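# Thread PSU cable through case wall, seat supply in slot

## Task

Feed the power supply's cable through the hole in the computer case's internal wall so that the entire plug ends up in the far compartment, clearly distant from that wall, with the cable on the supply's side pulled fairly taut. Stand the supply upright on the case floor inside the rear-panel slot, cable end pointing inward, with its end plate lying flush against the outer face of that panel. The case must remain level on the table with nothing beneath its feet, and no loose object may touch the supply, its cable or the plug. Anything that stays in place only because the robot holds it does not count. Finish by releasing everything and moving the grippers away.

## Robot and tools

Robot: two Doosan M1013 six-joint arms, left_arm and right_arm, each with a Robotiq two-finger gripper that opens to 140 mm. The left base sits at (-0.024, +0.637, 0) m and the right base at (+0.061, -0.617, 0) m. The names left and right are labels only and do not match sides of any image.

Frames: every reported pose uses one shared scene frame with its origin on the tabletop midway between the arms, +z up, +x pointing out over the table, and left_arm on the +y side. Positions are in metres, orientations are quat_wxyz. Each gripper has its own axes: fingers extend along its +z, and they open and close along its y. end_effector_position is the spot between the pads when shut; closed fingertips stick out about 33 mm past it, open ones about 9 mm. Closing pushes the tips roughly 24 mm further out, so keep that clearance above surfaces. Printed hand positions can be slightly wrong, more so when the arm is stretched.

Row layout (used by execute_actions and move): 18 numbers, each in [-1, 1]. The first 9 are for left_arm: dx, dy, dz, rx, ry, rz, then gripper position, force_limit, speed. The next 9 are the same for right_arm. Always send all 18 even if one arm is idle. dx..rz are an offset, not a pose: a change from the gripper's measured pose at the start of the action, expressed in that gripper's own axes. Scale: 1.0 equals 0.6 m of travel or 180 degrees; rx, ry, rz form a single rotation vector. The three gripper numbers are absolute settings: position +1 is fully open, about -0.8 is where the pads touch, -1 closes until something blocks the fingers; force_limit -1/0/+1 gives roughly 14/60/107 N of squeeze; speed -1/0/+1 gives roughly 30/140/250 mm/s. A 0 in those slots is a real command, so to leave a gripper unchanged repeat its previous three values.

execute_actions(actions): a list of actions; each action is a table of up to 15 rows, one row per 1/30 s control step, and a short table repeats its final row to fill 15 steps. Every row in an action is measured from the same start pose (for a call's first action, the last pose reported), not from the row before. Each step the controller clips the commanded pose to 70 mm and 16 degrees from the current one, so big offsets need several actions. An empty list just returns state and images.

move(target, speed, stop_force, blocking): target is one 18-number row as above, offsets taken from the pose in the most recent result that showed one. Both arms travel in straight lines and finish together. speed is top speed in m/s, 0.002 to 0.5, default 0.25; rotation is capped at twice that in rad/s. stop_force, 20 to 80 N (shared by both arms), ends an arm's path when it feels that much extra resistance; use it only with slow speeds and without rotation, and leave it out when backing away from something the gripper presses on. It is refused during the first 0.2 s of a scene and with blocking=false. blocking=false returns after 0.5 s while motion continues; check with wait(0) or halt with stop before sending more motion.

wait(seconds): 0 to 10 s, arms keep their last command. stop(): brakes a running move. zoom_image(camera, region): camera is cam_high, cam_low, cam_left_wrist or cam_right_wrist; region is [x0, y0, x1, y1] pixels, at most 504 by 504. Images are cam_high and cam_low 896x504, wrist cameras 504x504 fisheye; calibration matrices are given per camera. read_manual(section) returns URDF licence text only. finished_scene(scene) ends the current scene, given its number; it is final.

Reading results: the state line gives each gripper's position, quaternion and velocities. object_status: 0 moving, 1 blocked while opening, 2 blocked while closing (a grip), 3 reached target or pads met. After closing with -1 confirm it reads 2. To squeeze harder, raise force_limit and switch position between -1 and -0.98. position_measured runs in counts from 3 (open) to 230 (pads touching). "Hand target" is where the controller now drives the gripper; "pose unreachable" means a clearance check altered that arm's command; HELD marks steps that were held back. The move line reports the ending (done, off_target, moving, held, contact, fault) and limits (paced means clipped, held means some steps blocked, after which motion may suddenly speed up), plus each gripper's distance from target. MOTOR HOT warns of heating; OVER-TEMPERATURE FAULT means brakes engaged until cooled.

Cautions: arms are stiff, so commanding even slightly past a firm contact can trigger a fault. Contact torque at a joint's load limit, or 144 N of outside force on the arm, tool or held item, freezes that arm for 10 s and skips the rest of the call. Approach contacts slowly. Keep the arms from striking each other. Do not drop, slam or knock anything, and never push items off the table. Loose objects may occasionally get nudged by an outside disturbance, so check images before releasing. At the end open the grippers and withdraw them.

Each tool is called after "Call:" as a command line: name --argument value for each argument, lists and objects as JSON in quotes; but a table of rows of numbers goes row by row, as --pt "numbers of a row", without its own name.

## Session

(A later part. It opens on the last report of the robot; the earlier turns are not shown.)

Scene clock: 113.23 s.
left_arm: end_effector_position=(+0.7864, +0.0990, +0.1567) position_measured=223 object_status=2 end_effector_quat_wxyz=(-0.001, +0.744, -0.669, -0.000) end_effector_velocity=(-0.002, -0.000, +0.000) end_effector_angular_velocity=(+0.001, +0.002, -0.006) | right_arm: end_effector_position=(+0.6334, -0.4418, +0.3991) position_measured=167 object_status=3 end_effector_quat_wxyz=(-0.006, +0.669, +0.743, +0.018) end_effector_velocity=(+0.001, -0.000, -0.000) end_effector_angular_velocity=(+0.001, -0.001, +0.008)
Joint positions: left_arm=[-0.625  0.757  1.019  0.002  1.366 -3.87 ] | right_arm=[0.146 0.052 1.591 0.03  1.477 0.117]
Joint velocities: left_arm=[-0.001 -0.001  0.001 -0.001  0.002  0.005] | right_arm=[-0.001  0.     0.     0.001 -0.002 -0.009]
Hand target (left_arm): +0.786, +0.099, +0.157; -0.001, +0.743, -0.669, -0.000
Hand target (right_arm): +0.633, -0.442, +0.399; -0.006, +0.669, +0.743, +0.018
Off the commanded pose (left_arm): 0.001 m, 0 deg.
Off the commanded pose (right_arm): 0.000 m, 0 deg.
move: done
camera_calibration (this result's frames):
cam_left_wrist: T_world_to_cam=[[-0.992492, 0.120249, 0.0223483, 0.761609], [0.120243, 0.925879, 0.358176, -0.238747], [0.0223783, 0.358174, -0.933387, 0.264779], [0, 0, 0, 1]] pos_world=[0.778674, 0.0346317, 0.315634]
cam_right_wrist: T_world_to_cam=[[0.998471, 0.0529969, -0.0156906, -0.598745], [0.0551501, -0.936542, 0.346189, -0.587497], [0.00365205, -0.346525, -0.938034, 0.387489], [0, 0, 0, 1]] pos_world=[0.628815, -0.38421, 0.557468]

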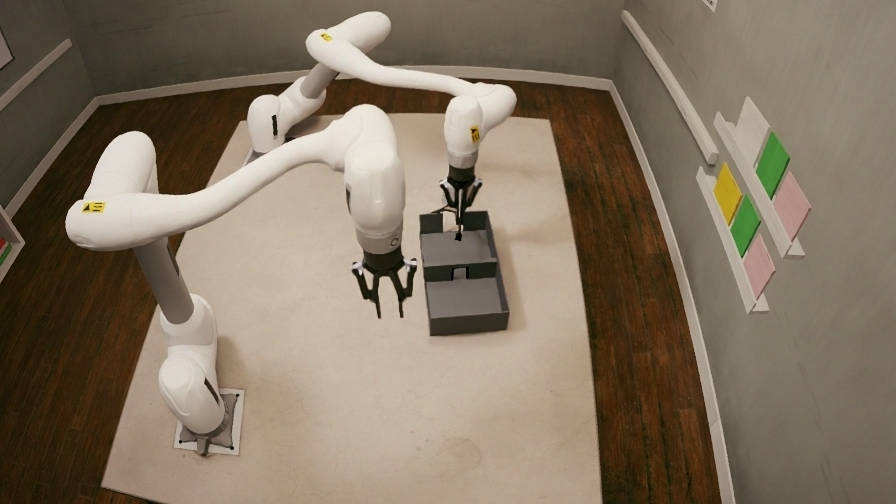

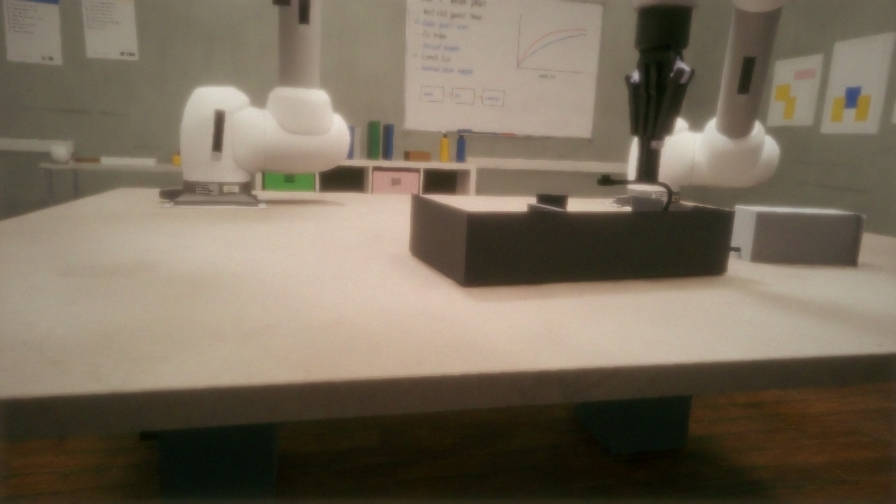

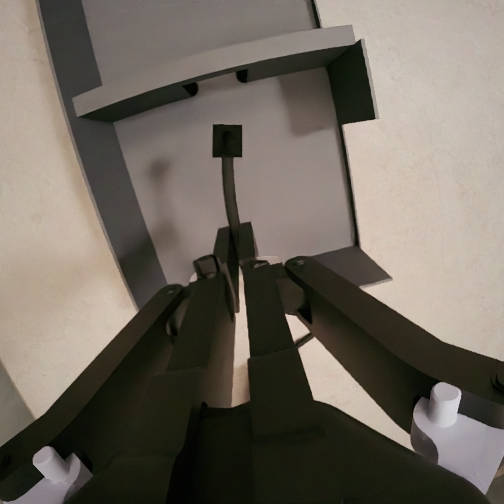

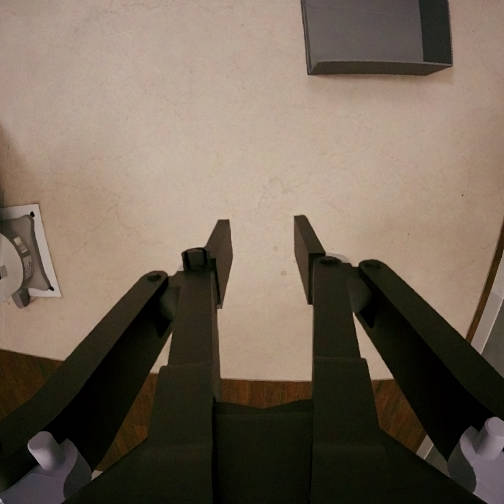

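Call:
move --target '[0,0.012,0.126,0,0,-0.033,-1,-0.4,-0.5,0,0,0,0,0,0,-0.3,-0.4,-0.5]' --speed 0.08

Call:
zoom_image --camera "cam_high" --region '[400,190,530,300]'

Scene clock: 136.07 s.
left_arm: end_effector_position=(+0.7792, +0.0983, +0.0812) position_measured=223 object_status=2 end_effector_quat_wxyz=(-0.001, +0.777, -0.629, -0.000) end_effector_velocity=(-0.000, +0.000, -0.003) end_effector_angular_velocity=(+0.001, +0.001, +0.003) | right_arm: end_effector_position=(+0.6334, -0.4417, +0.3990) position_measured=167 object_status=3 end_effector_quat_wxyz=(-0.006, +0.669, +0.743, +0.018) end_effector_velocity=(-0.000, +0.001, -0.000) end_effector_angular_velocity=(-0.001, +0.001, +0.001)
Joint positions: left_arm=[-0.63   0.783  1.112  0.001  1.247 -3.978] | right_arm=[0.146 0.052 1.591 0.03  1.477 0.117]
Joint velocities: left_arm=[ 0.     0.001  0.003  0.    -0.003 -0.003] | right_arm=[ 0.001  0.    -0.    -0.     0.001  0.   ]
Hand target (left_arm): +0.779, +0.098, +0.081; -0.001, +0.777, -0.629, -0.000
Hand target (right_arm): +0.633, -0.442, +0.399; -0.006, +0.669, +0.743, +0.018
Off the commanded pose (left_arm): 0.000 m, 0 deg.
Off the commanded pose (right_arm): 0.000 m, 0 deg.
move: done
camera_calibration (this result's frames):
cam_left_wrist: T_world_to_cam=[[-0.999604, 0.0172142, 0.0222633, 0.77185], [0.024048, 0.933405, 0.358017, -0.135938], [-0.0146177, 0.358411, -0.93345, 0.223605], [0, 0, 0, 1]] pos_world=[0.778082, 0.0334562, 0.240208]
cam_right_wrist: T_world_to_cam=[[0.998471, 0.0529933, -0.0157494, -0.598694], [0.0551674, -0.936568, 0.346116, -0.587461], [0.00359151, -0.346456, -0.938059, 0.387557], [0, 0, 0, 1]] pos_world=[0.628795, -0.3842, 0.557452]

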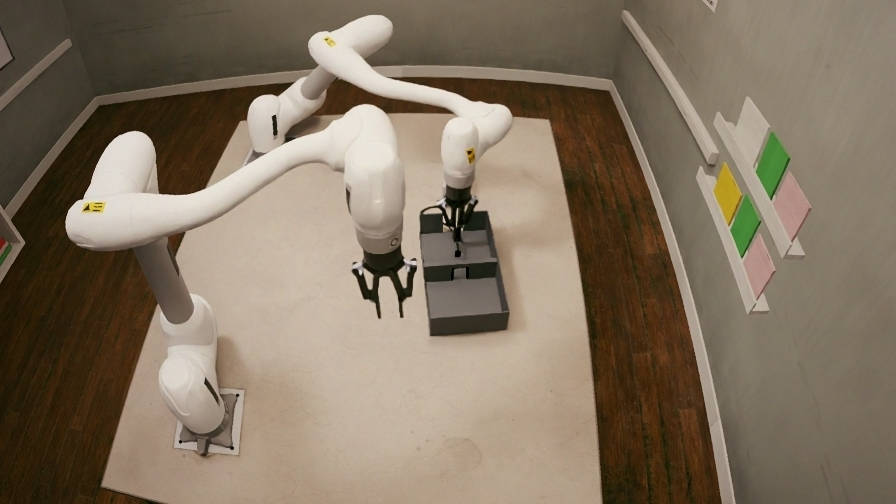

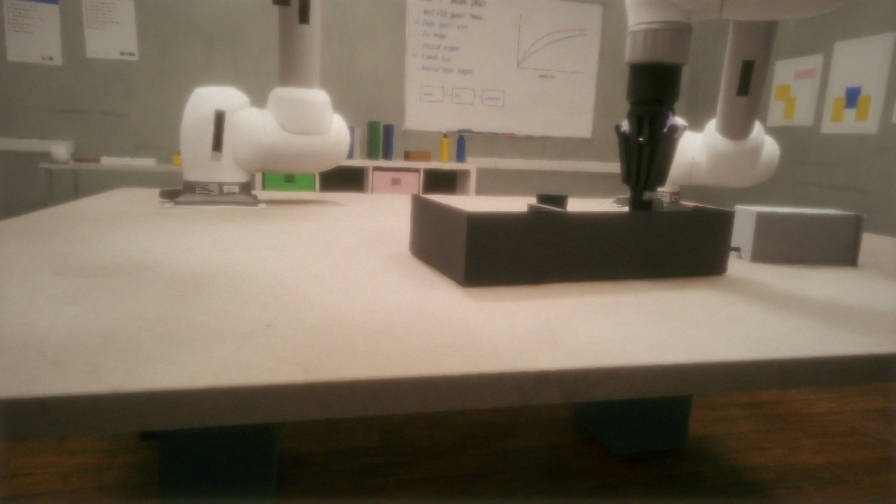

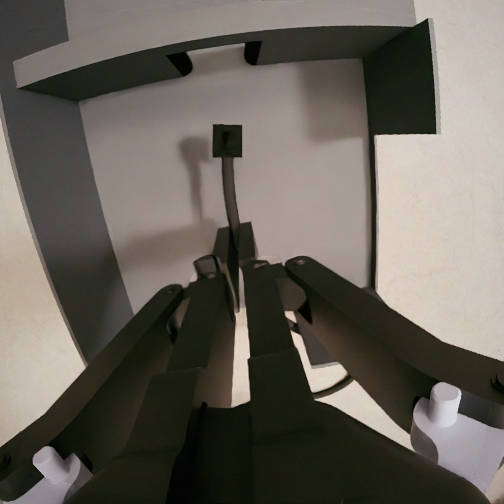

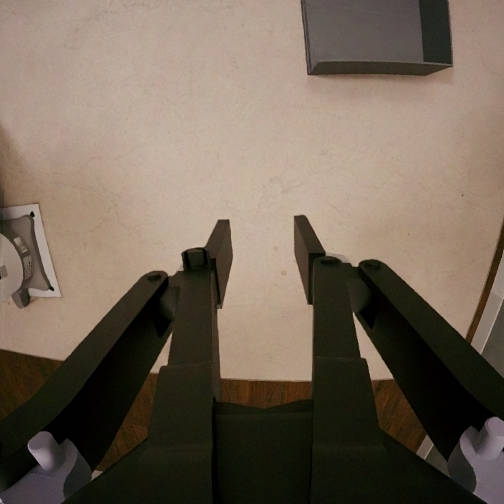

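Region (400, 190, 530, 300) of cam_high's 896x504 image, scaled by 3.877, with more detail than that image has; it fills the top 426 rows of this view, and the rest is white.

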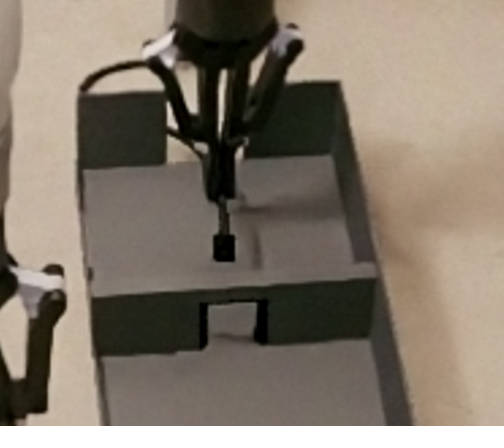

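Call:
move --target '[0.14,0.009,0,0,0,0,-1,-0.4,-0.5,0,0,0,0,0,0,-0.3,-0.4,-0.5]' --speed 0.03

Call:
zoom_image --camera "cam_high" --region '[400,190,530,340]'

Scene clock: 152.10 s.
left_arm: end_effector_position=(+0.7915, +0.0151, +0.0811) position_measured=223 object_status=2 end_effector_quat_wxyz=(-0.001, +0.777, -0.629, -0.000) end_effector_velocity=(-0.000, -0.002, -0.001) end_effector_angular_velocity=(-0.000, +0.002, -0.000) | right_arm: end_effector_position=(+0.6334, -0.4417, +0.3991) position_measured=167 object_status=3 end_effector_quat_wxyz=(-0.006, +0.669, +0.743, +0.018) end_effector_velocity=(-0.000, -0.000, -0.000) end_effector_angular_velocity=(-0.001, +0.000, -0.000)
Joint positions: left_arm=[-0.688  0.89   0.913  0.001  1.339 -4.037] | right_arm=[0.146 0.052 1.591 0.03  1.477 0.117]
Joint velocities: left_arm=[-0.001  0.003 -0.005 -0.002  0.003 -0.001] | right_arm=[-0.  0.  0. -0.  0.  0.]
Hand target (left_arm): +0.791, +0.015, +0.081; -0.001, +0.777, -0.629, -0.000
Hand target (right_arm): +0.633, -0.442, +0.399; -0.006, +0.669, +0.743, +0.018
Off the commanded pose (left_arm): 0.000 m, 0 deg.
Off the commanded pose (right_arm): 0.000 m, 0 deg.
move: done
camera_calibration (this result's frames):
cam_left_wrist: T_world_to_cam=[[-0.999607, 0.017078, 0.0222155, 0.785576], [0.0239018, 0.933454, 0.357899, -0.0584554], [-0.014625, 0.358289, -0.933496, 0.25354], [0, 0, 0, 1]] pos_world=[0.790372, -0.0496913, 0.240148]
cam_right_wrist: T_world_to_cam=[[0.998471, 0.0529919, -0.0157047, -0.598737], [0.0551506, -0.936572, 0.34611, -0.587453], [0.00363239, -0.346447, -0.938063, 0.387558], [0, 0, 0, 1]] pos_world=[0.628812, -0.384195, 0.557474]

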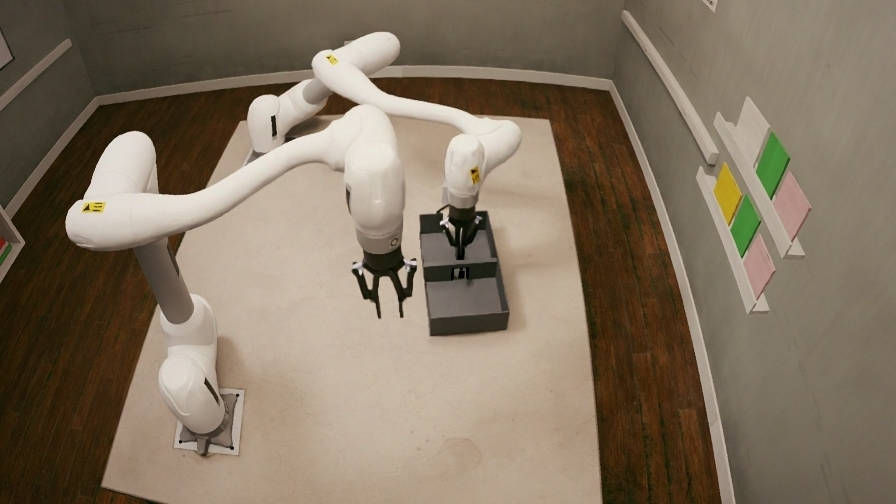

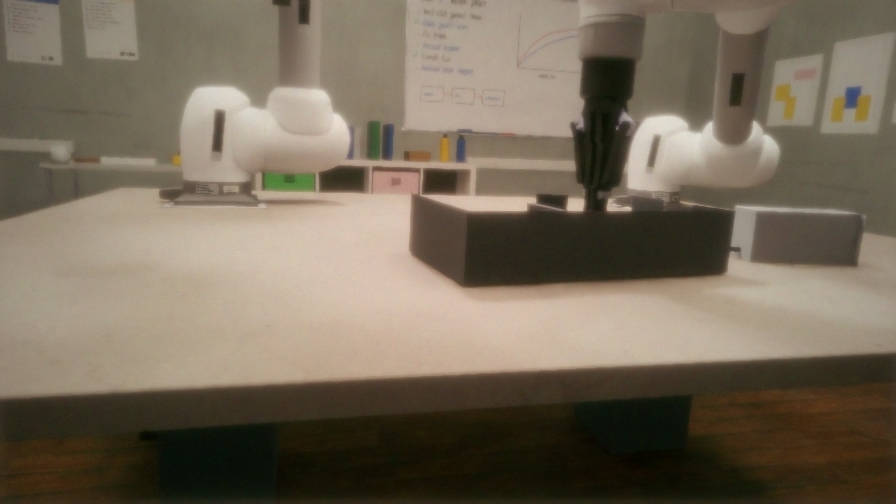

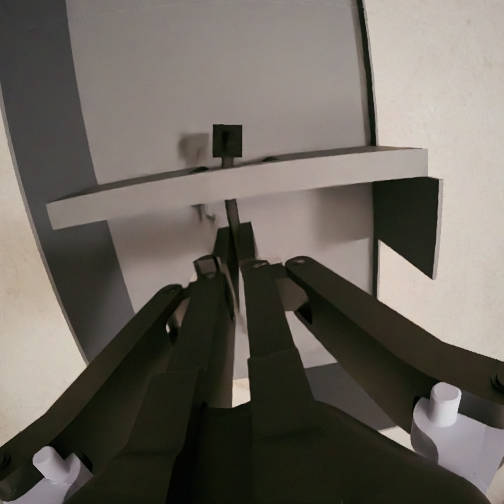

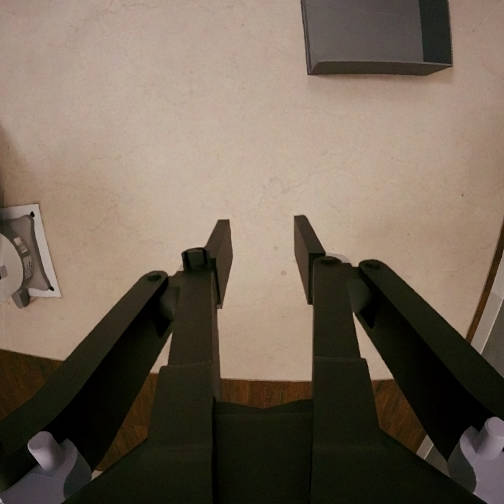

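Region (400, 190, 530, 340) of cam_high's 896x504 image, scaled by 3.360, with more detail than that image has; it fills the left 437 columns of this view, and the rest is white.

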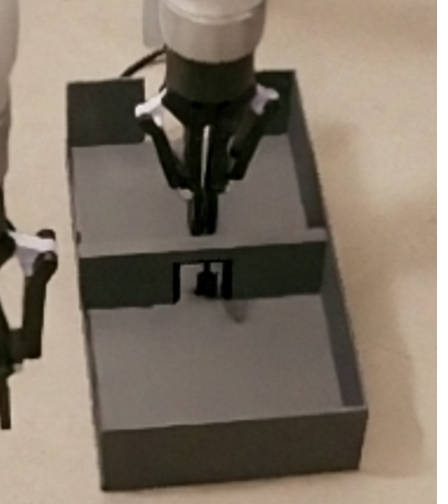

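Call:
move --target '[0.047,0.005,0.04,0,0,0,-1,-0.4,-0.5,0,0,0,0,0,0,-0.3,-0.4,-0.5]' --speed 0.015 --stop_force 20

Call:
move --target '[0,0,0,0,0,0,-0.5,-0.4,-0.5,0,0,0,0,0,0,-0.3,-0.4,-0.5]'

Call:
move --target '[-0.02,0,-0.2,0,0,0,-0.5,-0.4,-0.5,0,0,0,0,0,0,-0.3,-0.4,-0.5]' --speed 0.1

Scene clock: 163.03 s.
left_arm: end_effector_position=(+0.7935, -0.0080, +0.0616) position_measured=223 object_status=2 end_effector_quat_wxyz=(-0.001, +0.777, -0.629, -0.000) end_effector_velocity=(-0.002, +0.001, +0.002) end_effector_angular_velocity=(+0.000, +0.001, -0.006) | right_arm: end_effector_position=(+0.6334, -0.4417, +0.3990) position_measured=167 object_status=3 end_effector_quat_wxyz=(-0.006, +0.669, +0.743, +0.018) end_effector_velocity=(+0.000, -0.000, -0.000) end_effector_angular_velocity=(+0.000, -0.000, -0.000)
Joint positions: left_arm=[-0.704  0.932  0.871  0.001  1.34  -4.053] | right_arm=[0.146 0.052 1.591 0.03  1.477 0.117]
Joint velocities: left_arm=[-0.    -0.005  0.005 -0.     0.001  0.006] | right_arm=[-0.  0.  0. -0. -0.  0.]
Hand target (left_arm): +0.794, -0.007, +0.062; -0.001, +0.777, -0.629, -0.000
Hand target (right_arm): +0.633, -0.442, +0.399; -0.006, +0.669, +0.743, +0.018
Off the commanded pose (left_arm): 0.007 m, 0 deg.
Off the commanded pose (right_arm): 0.000 m, 0 deg.
move: contact (left_arm)
camera_calibration (this result's frames):
cam_left_wrist: T_world_to_cam=[[-0.999602, 0.0172441, 0.0223362, 0.788474], [0.0241012, 0.933426, 0.357959, -0.0301264], [-0.0146765, 0.358354, -0.93347, 0.24362], [0, 0, 0, 1]] pos_world=[0.792461, -0.0727782, 0.220585]
cam_right_wrist: T_world_to_cam=[[0.998471, 0.0529921, -0.0157428, -0.598699], [0.055164, -0.936569, 0.346115, -0.587458], [0.00359715, -0.346454, -0.93806, 0.387554], [0, 0, 0, 1]] pos_world=[0.628796, -0.384199, 0.557452]

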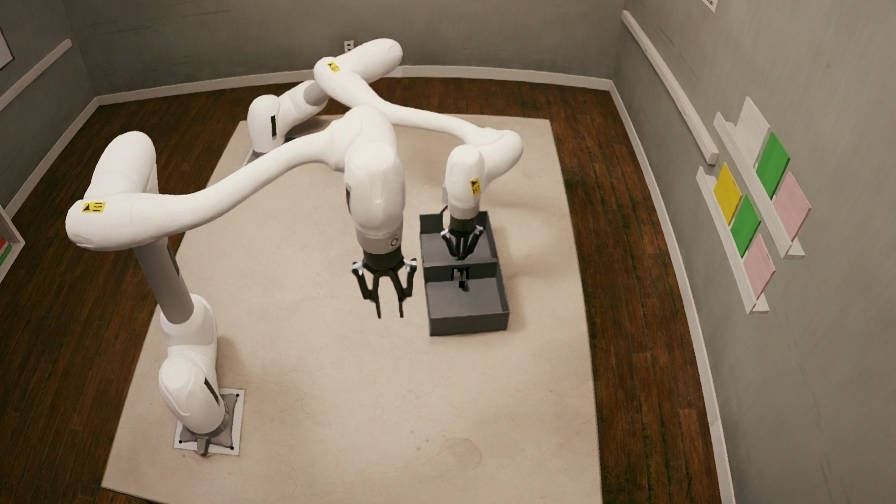

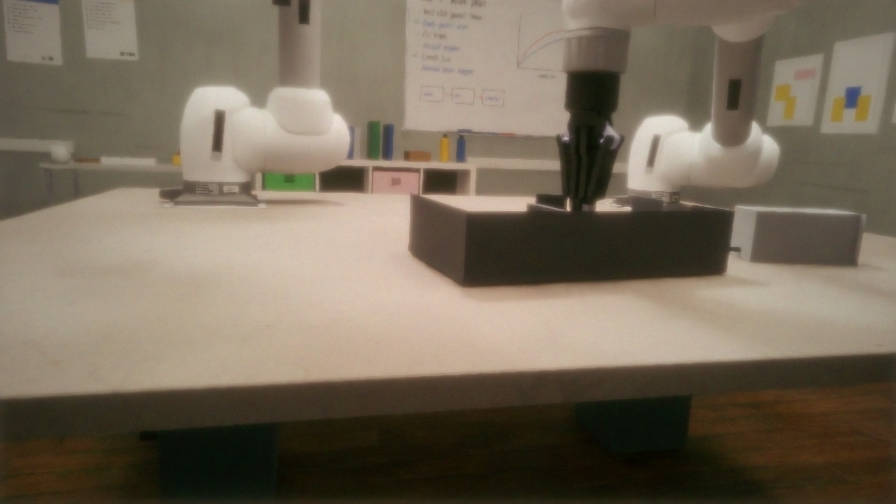

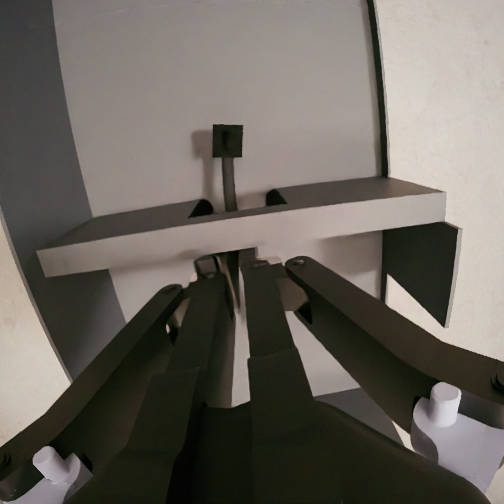

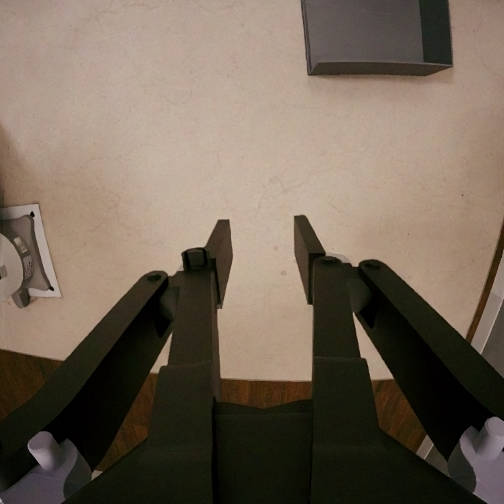

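Scene clock: 163.53 s.
left_arm: end_effector_position=(+0.7935, -0.0080, +0.0616) position_measured=192 object_status=3 end_effector_quat_wxyz=(-0.001, +0.777, -0.629, -0.000) end_effector_velocity=(+0.000, -0.000, -0.001) end_effector_angular_velocity=(-0.000, -0.001, -0.001) | right_arm: end_effector_position=(+0.6334, -0.4417, +0.3990) position_measured=167 object_status=3 end_effector_quat_wxyz=(-0.006, +0.669, +0.743, +0.018) end_effector_velocity=(-0.001, +0.000, -0.000) end_effector_angular_velocity=(-0.001, +0.001, +0.001)
Joint positions: left_arm=[-0.704  0.931  0.871  0.001  1.34  -4.052] | right_arm=[0.146 0.052 1.591 0.03  1.477 0.117]
Joint velocities: left_arm=[-0.     0.001 -0.001  0.    -0.001  0.001] | right_arm=[ 0.001  0.     0.001 -0.     0.001 -0.   ]
Hand target (left_arm): +0.794, -0.008, +0.062; -0.001, +0.777, -0.629, -0.000
Hand target (right_arm): +0.633, -0.442, +0.399; -0.006, +0.669, +0.743, +0.018
Off the commanded pose (left_arm): 0.000 m, 0 deg.
Off the commanded pose (right_arm): 0.000 m, 0 deg.
move: done
camera_calibration (this result's frames):
cam_left_wrist: T_world_to_cam=[[-0.9996, 0.0173827, 0.0223101, 0.788472], [0.0242209, 0.933431, 0.357939, -0.0302417], [-0.014603, 0.358336, -0.933478, 0.243613], [0, 0, 0, 1]] pos_world=[0.792446, -0.0727725, 0.220641]
cam_right_wrist: T_world_to_cam=[[0.998471, 0.0529917, -0.0157426, -0.5987], [0.0551635, -0.936569, 0.346115, -0.587458], [0.00359718, -0.346454, -0.93806, 0.387554], [0, 0, 0, 1]] pos_world=[0.628796, -0.384199, 0.557452]

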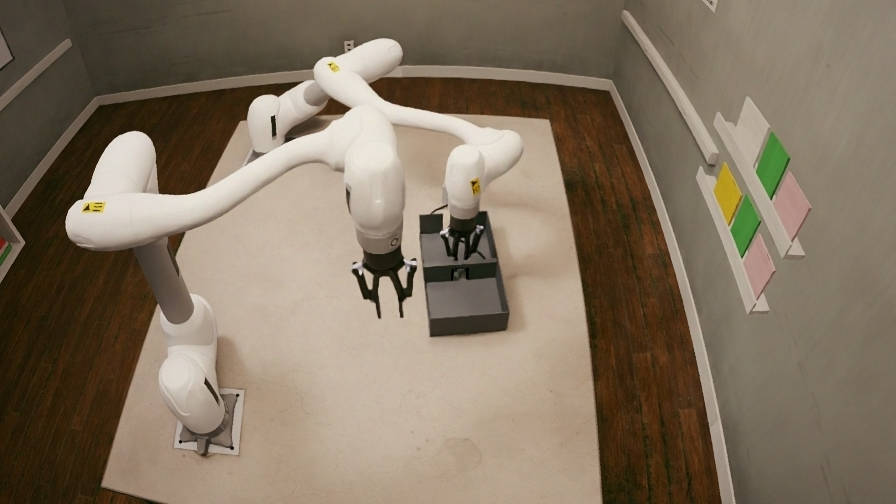

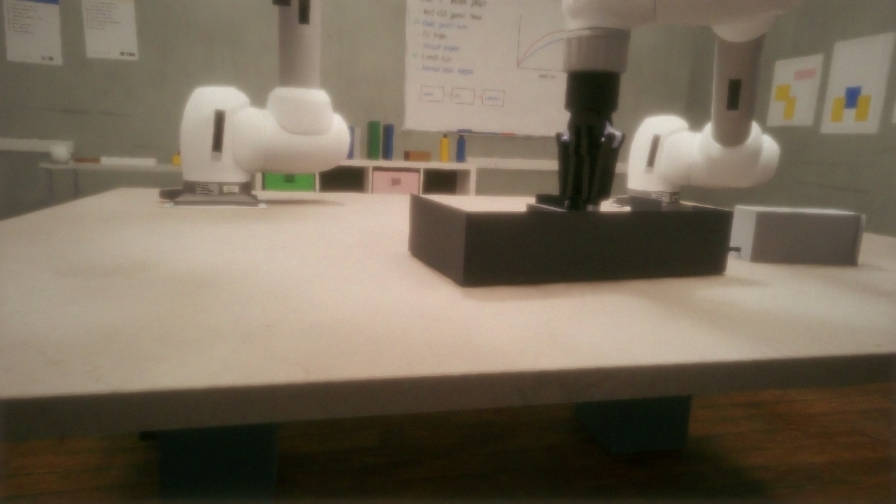

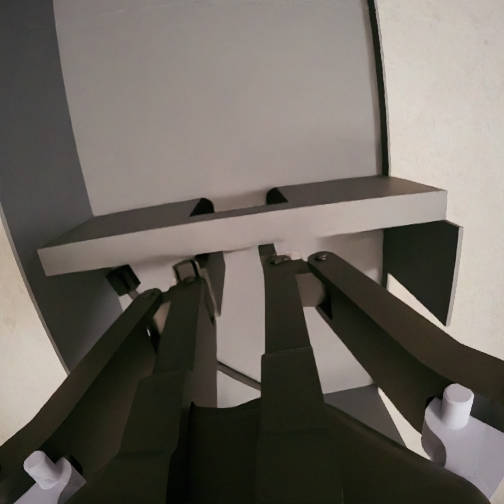

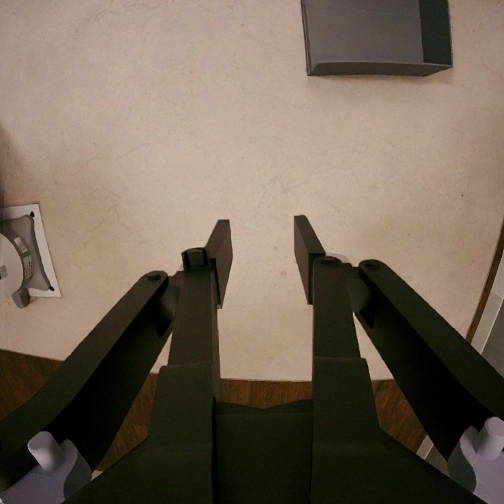

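Scene clock: 165.17 s.
left_arm: end_effector_position=(+0.7912, +0.0037, +0.1815) position_measured=192 object_status=3 end_effector_quat_wxyz=(-0.001, +0.777, -0.629, -0.000) end_effector_velocity=(+0.000, +0.000, -0.000) end_effector_angular_velocity=(+0.001, +0.002, -0.000) | right_arm: end_effector_position=(+0.6334, -0.4417, +0.3990) position_measured=167 object_status=3 end_effector_quat_wxyz=(-0.006, +0.669, +0.743, +0.018) end_effector_velocity=(+0.001, +0.000, +0.000) end_effector_angular_velocity=(+0.001, -0.001, -0.001)
Joint positions: left_arm=[-0.697  0.872  0.765  0.001  1.505 -4.045] | right_arm=[0.146 0.052 1.591 0.03  1.477 0.117]
Joint velocities: left_arm=[ 0.     0.002 -0.002 -0.001  0.002  0.001] | right_arm=[-0.001  0.    -0.     0.001 -0.001  0.   ]
Hand target (left_arm): +0.791, +0.004, +0.182; -0.001, +0.777, -0.629, -0.000
Hand target (right_arm): +0.633, -0.442, +0.399; -0.006, +0.669, +0.743, +0.018
Off the commanded pose (left_arm): 0.000 m, 0 deg.
Off the commanded pose (right_arm): 0.000 m, 0 deg.
move: done
camera_calibration (this result's frames):
cam_left_wrist: T_world_to_cam=[[-0.999604, 0.0171362, 0.0223242, 0.78325], [0.0239961, 0.93343, 0.357956, -0.083781], [-0.0147041, 0.35835, -0.933472, 0.351395], [0, 0, 0, 1]] pos_world=[0.790117, -0.0611406, 0.340522]
cam_right_wrist: T_world_to_cam=[[0.998471, 0.0529918, -0.0157429, -0.598699], [0.0551637, -0.936569, 0.346115, -0.587458], [0.00359693, -0.346454, -0.93806, 0.387554], [0, 0, 0, 1]] pos_world=[0.628796, -0.384199, 0.557452]

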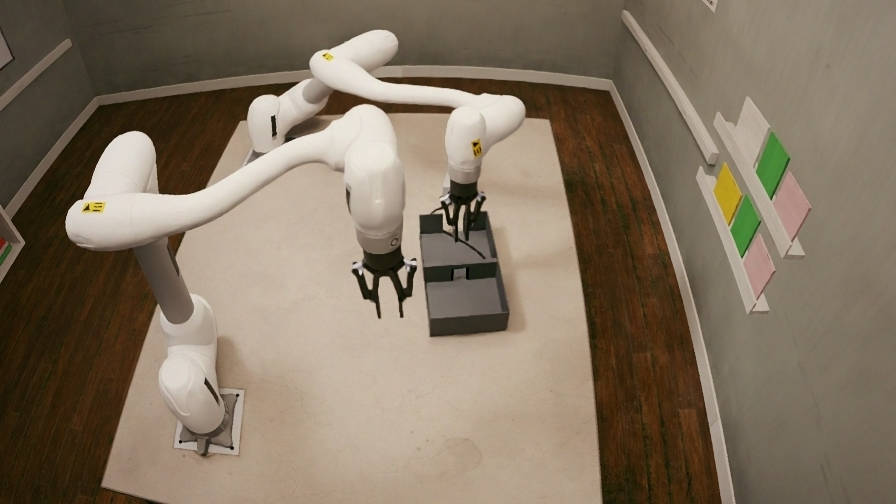

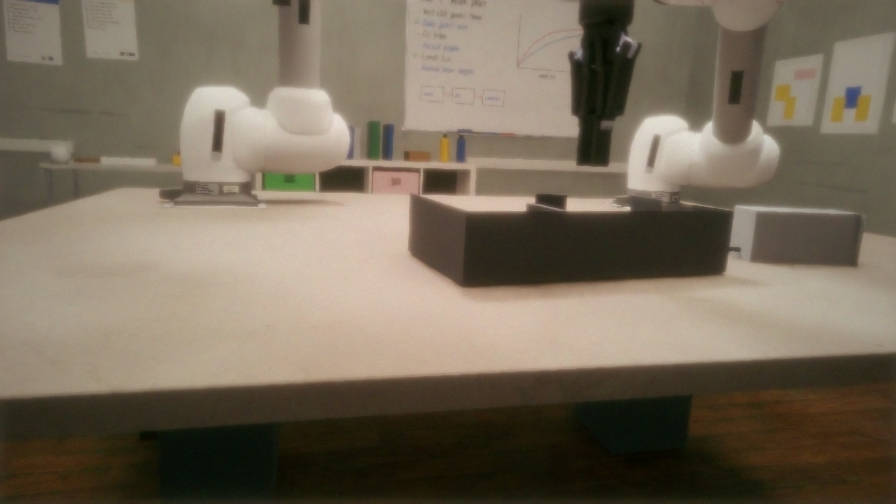

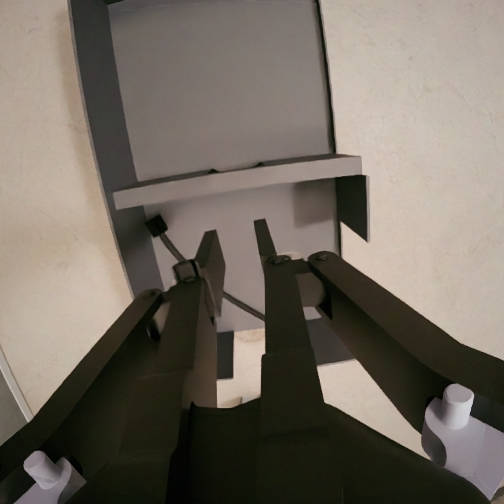

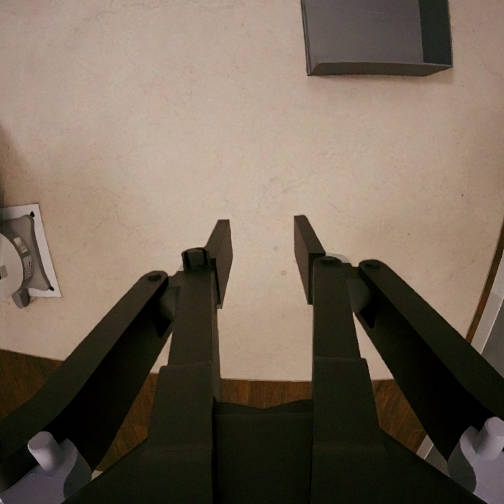

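Call:
move --target '[-0.642,-0.131,0,0,0,0.133,0.4,0.3,0,0,0,0,0,0,0,-0.3,-0.4,-0.5]' --speed 0.3

Scene clock: 175.07 s.
left_arm: end_effector_position=(+0.7875, +0.3968, +0.1819) position_measured=78 object_status=3 end_effector_quat_wxyz=(+0.001, -0.630, +0.777, +0.001) end_effector_velocity=(+0.000, +0.002, +0.001) end_effector_angular_velocity=(+0.001, -0.002, -0.002) | right_arm: end_effector_position=(+0.6334, -0.4417, +0.3990) position_measured=167 object_status=3 end_effector_quat_wxyz=(-0.006, +0.669, +0.743, +0.018) end_effector_velocity=(-0.000, -0.000, -0.000) end_effector_angular_velocity=(-0.000, +0.000, +0.000)
Joint positions: left_arm=[-0.333  0.532  1.352  0.002  1.258 -3.263] | right_arm=[0.146 0.052 1.591 0.03  1.477 0.117]
Joint velocities: left_arm=[ 0.002 -0.002  0.001  0.001 -0.     0.003] | right_arm=[ 0. -0.  0. -0.  0. -0.]
Hand target (left_arm): +0.787, +0.397, +0.182; +0.001, -0.630, +0.777, +0.001
Hand target (right_arm): +0.633, -0.442, +0.399; -0.006, +0.669, +0.743, +0.018
Off the commanded pose (left_arm): 0.001 m, 0 deg.
Off the commanded pose (right_arm): 0.000 m, 0 deg.
move: done
camera_calibration (this result's frames):
cam_left_wrist: T_world_to_cam=[[-0.906524, 0.421503, 0.0234356, 0.538845], [0.401202, 0.84293, 0.358477, -0.71197], [0.131344, 0.33437, -0.933244, 0.105256], [0, 0, 0, 1]] pos_world=[0.760295, 0.337822, 0.340826]
cam_right_wrist: T_world_to_cam=[[0.998471, 0.0529919, -0.0157428, -0.5987], [0.0551637, -0.936569, 0.346115, -0.587458], [0.00359709, -0.346454, -0.93806, 0.387554], [0, 0, 0, 1]] pos_world=[0.628796, -0.384199, 0.557452]

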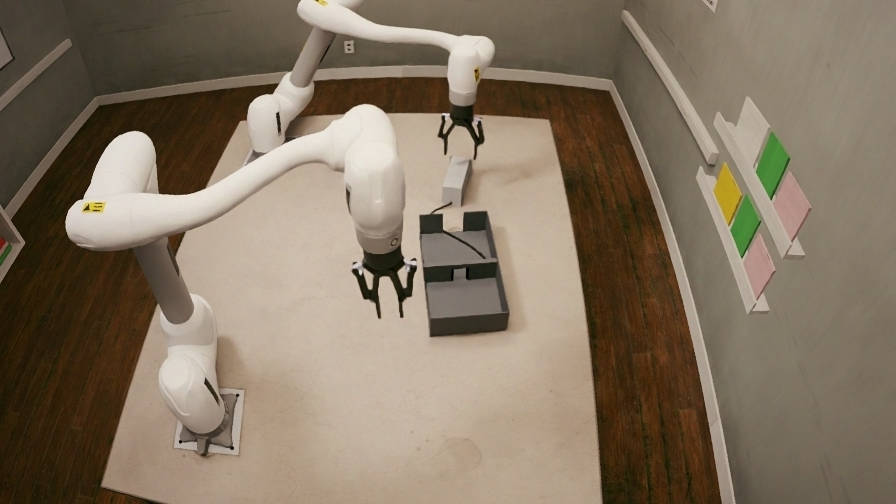

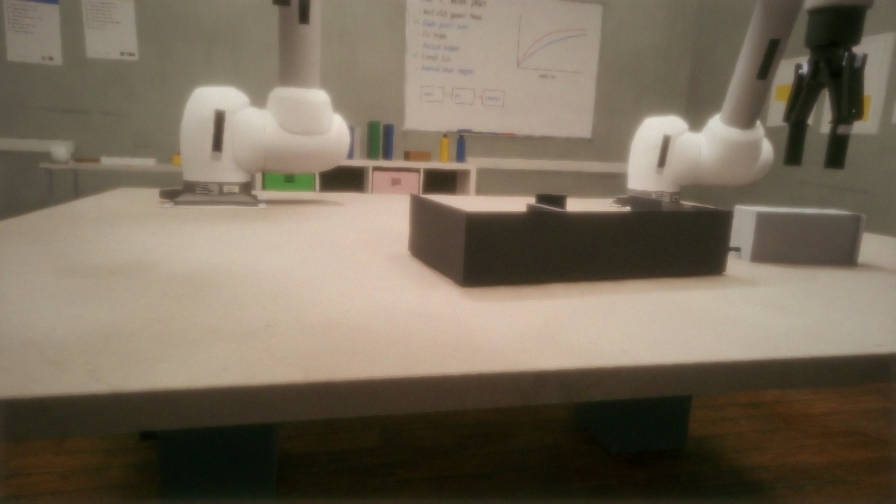

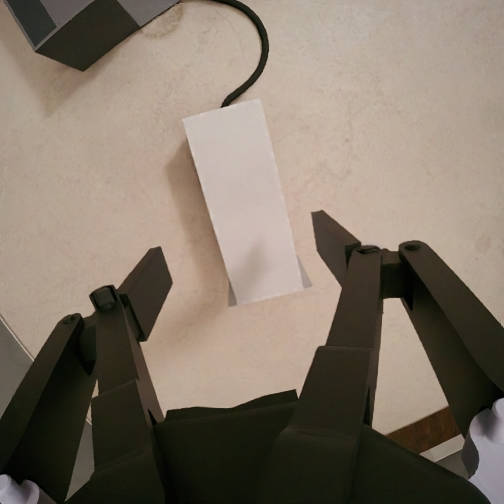

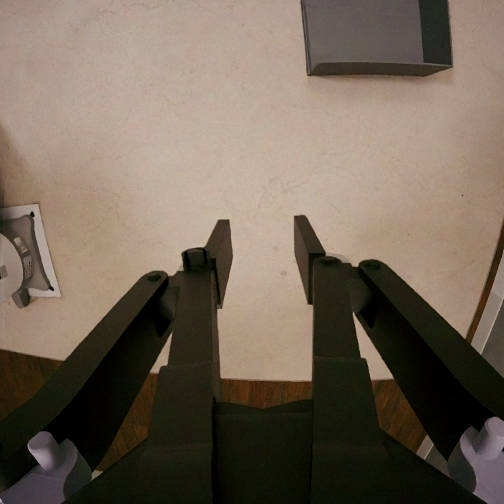

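Call:
move --target '[0,0.005,0.226,0,0,0,0.4,0.3,0,0,0,0,0,0,0,-0.3,-0.4,-0.5]' --speed 0.1

Call:
move --target '[0,0,0,0,0,0,-1,0.3,0,0,0,0,0,0,0,-0.3,-0.4,-0.5]'

Scene clock: 188.20 s.
left_arm: end_effector_position=(+0.7843, +0.3975, +0.0464) position_measured=78 object_status=3 end_effector_quat_wxyz=(+0.001, -0.629, +0.777, +0.001) end_effector_velocity=(-0.001, -0.000, -0.002) end_effector_angular_velocity=(-0.001, +0.003, +0.001) | right_arm: end_effector_position=(+0.6334, -0.4417, +0.3990) position_measured=167 object_status=3 end_effector_quat_wxyz=(-0.006, +0.669, +0.743, +0.018) end_effector_velocity=(+0.000, +0.000, +0.000) end_effector_angular_velocity=(-0.000, -0.001, +0.001)
Joint positions: left_arm=[-0.333  0.617  1.476  0.002  1.049 -3.264] | right_arm=[0.146 0.052 1.591 0.03  1.477 0.117]
Joint velocities: left_arm=[-0.     0.002  0.001 -0.002  0.     0.   ] | right_arm=[ 0.001 -0.    -0.    -0.001 -0.001 -0.   ]
Hand target (left_arm): +0.784, +0.397, +0.046; +0.001, -0.629, +0.777, +0.001
Hand target (right_arm): +0.633, -0.442, +0.399; -0.006, +0.669, +0.743, +0.018
Off the commanded pose (left_arm): 0.000 m, 0 deg.
Off the commanded pose (right_arm): 0.000 m, 0 deg.
move: done
camera_calibration (this result's frames):
cam_left_wrist: T_world_to_cam=[[-0.906403, 0.421765, 0.0234011, 0.538691], [0.40145, 0.842862, 0.35836, -0.662939], [0.13142, 0.334213, -0.93329, -0.0209898], [0, 0, 0, 1]] pos_world=[0.757167, 0.338579, 0.205375]
cam_right_wrist: T_world_to_cam=[[0.998471, 0.0529917, -0.015743, -0.5987], [0.0551636, -0.936569, 0.346115, -0.587458], [0.00359684, -0.346454, -0.93806, 0.387554], [0, 0, 0, 1]] pos_world=[0.628796, -0.384199, 0.557452]

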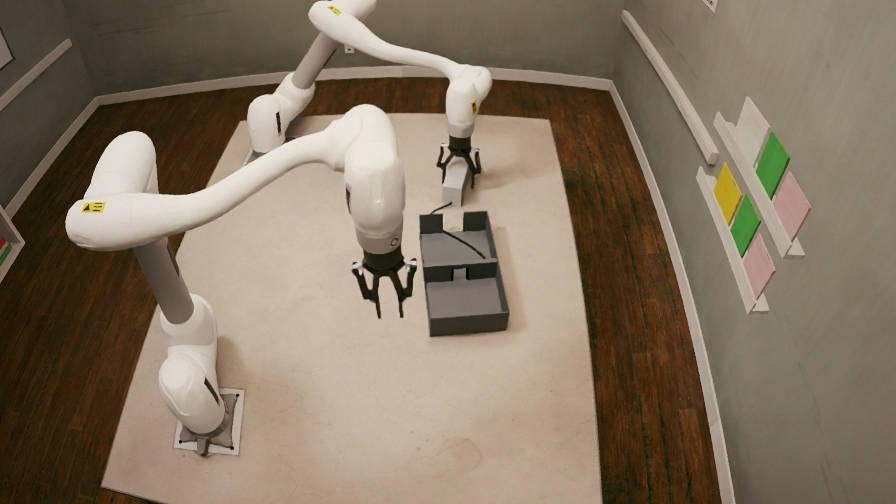

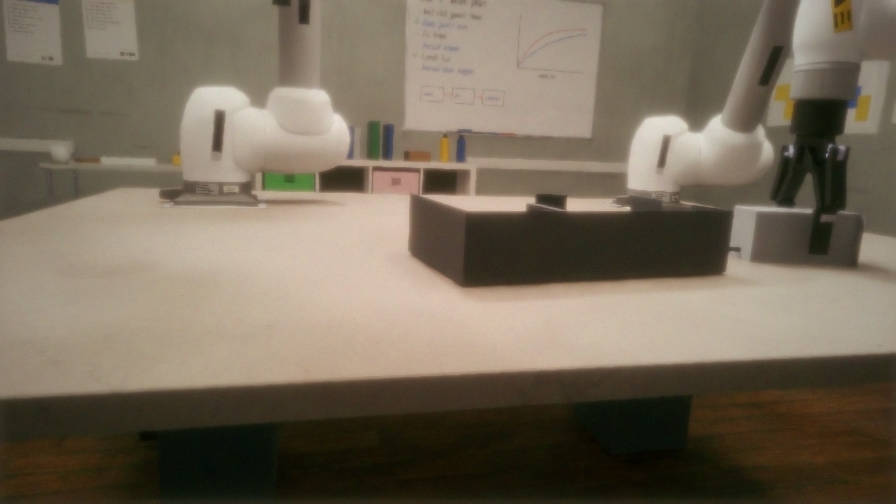

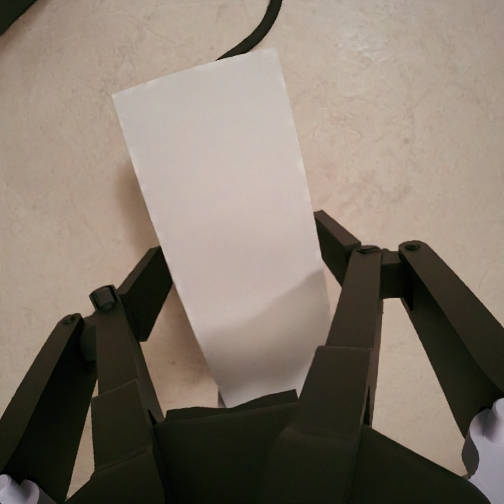

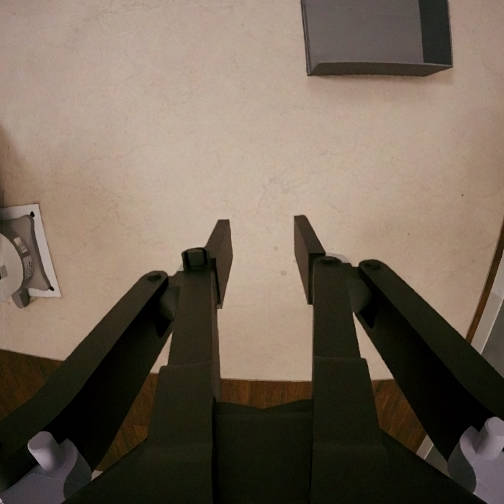

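Scene clock: 188.70 s.
left_arm: end_effector_position=(+0.7844, +0.3975, +0.0464) position_measured=135 object_status=2 end_effector_quat_wxyz=(+0.001, -0.629, +0.777, +0.001) end_effector_velocity=(+0.000, +0.001, -0.000) end_effector_angular_velocity=(+0.002, -0.001, -0.001) | right_arm: end_effector_position=(+0.6334, -0.4417, +0.3990) position_measured=167 object_status=3 end_effector_quat_wxyz=(-0.006, +0.669, +0.743, +0.018) end_effector_velocity=(-0.000, +0.001, -0.000) end_effector_angular_velocity=(+0.000, +0.001, +0.001)
Joint positions: left_arm=[-0.333  0.617  1.476  0.002  1.049 -3.264] | right_arm=[0.146 0.052 1.591 0.03  1.477 0.117]
Joint velocities: left_arm=[-0.     0.     0.     0.003 -0.001 -0.   ] | right_arm=[ 0.001  0.     0.     0.     0.    -0.   ]
Hand target (left_arm): +0.784, +0.397, +0.046; +0.001, -0.629, +0.777, +0.001
Hand target (right_arm): +0.633, -0.442, +0.399; -0.006, +0.669, +0.743, +0.018
Off the commanded pose (left_arm): 0.000 m, 0 deg.
Off the commanded pose (right_arm): 0.000 m, 0 deg.
move: done
camera_calibration (this result's frames):
cam_left_wrist: T_world_to_cam=[[-0.906395, 0.421784, 0.0233809, 0.538684], [0.401456, 0.842844, 0.358397, -0.662929], [0.131459, 0.334235, -0.933277, -0.0210734], [0, 0, 0, 1]] pos_world=[0.757167, 0.338581, 0.205329]
cam_right_wrist: T_world_to_cam=[[0.998471, 0.0529919, -0.0157429, -0.598699], [0.0551638, -0.936569, 0.346115, -0.587458], [0.00359697, -0.346454, -0.93806, 0.387554], [0, 0, 0, 1]] pos_world=[0.628796, -0.384199, 0.557452]

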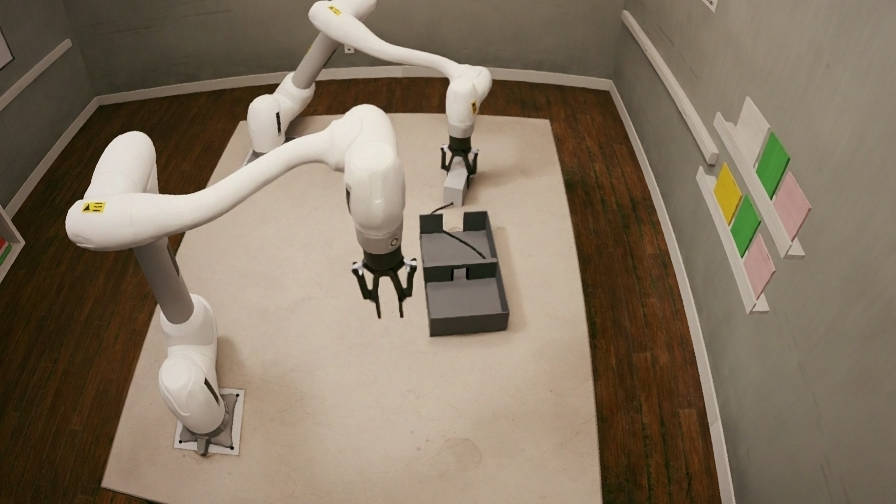

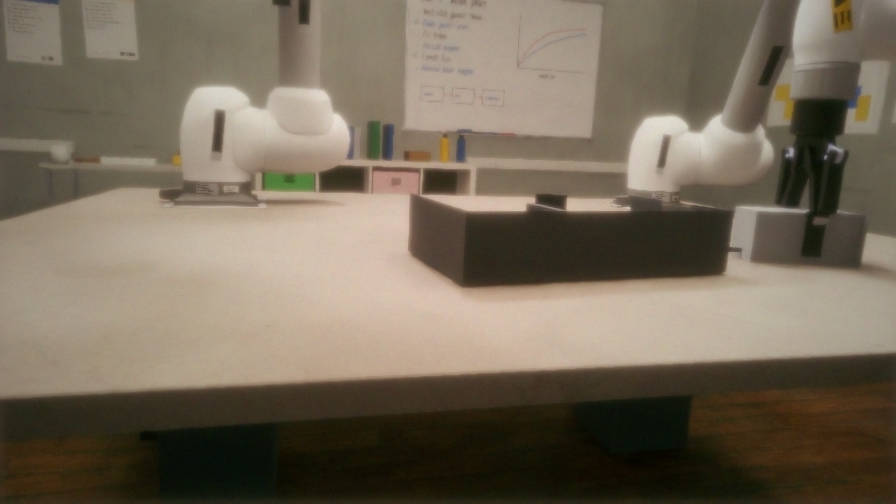

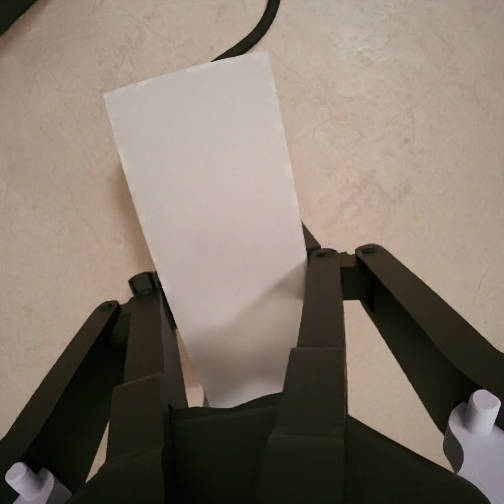

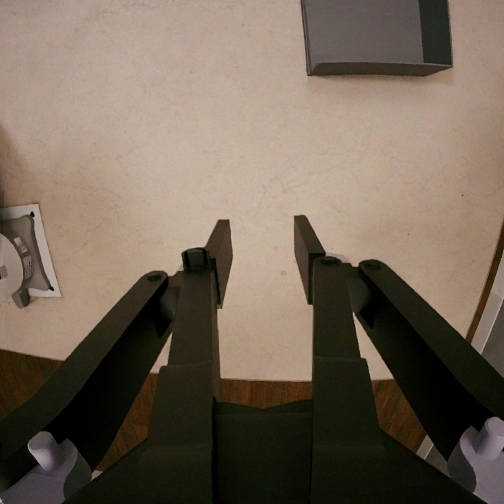

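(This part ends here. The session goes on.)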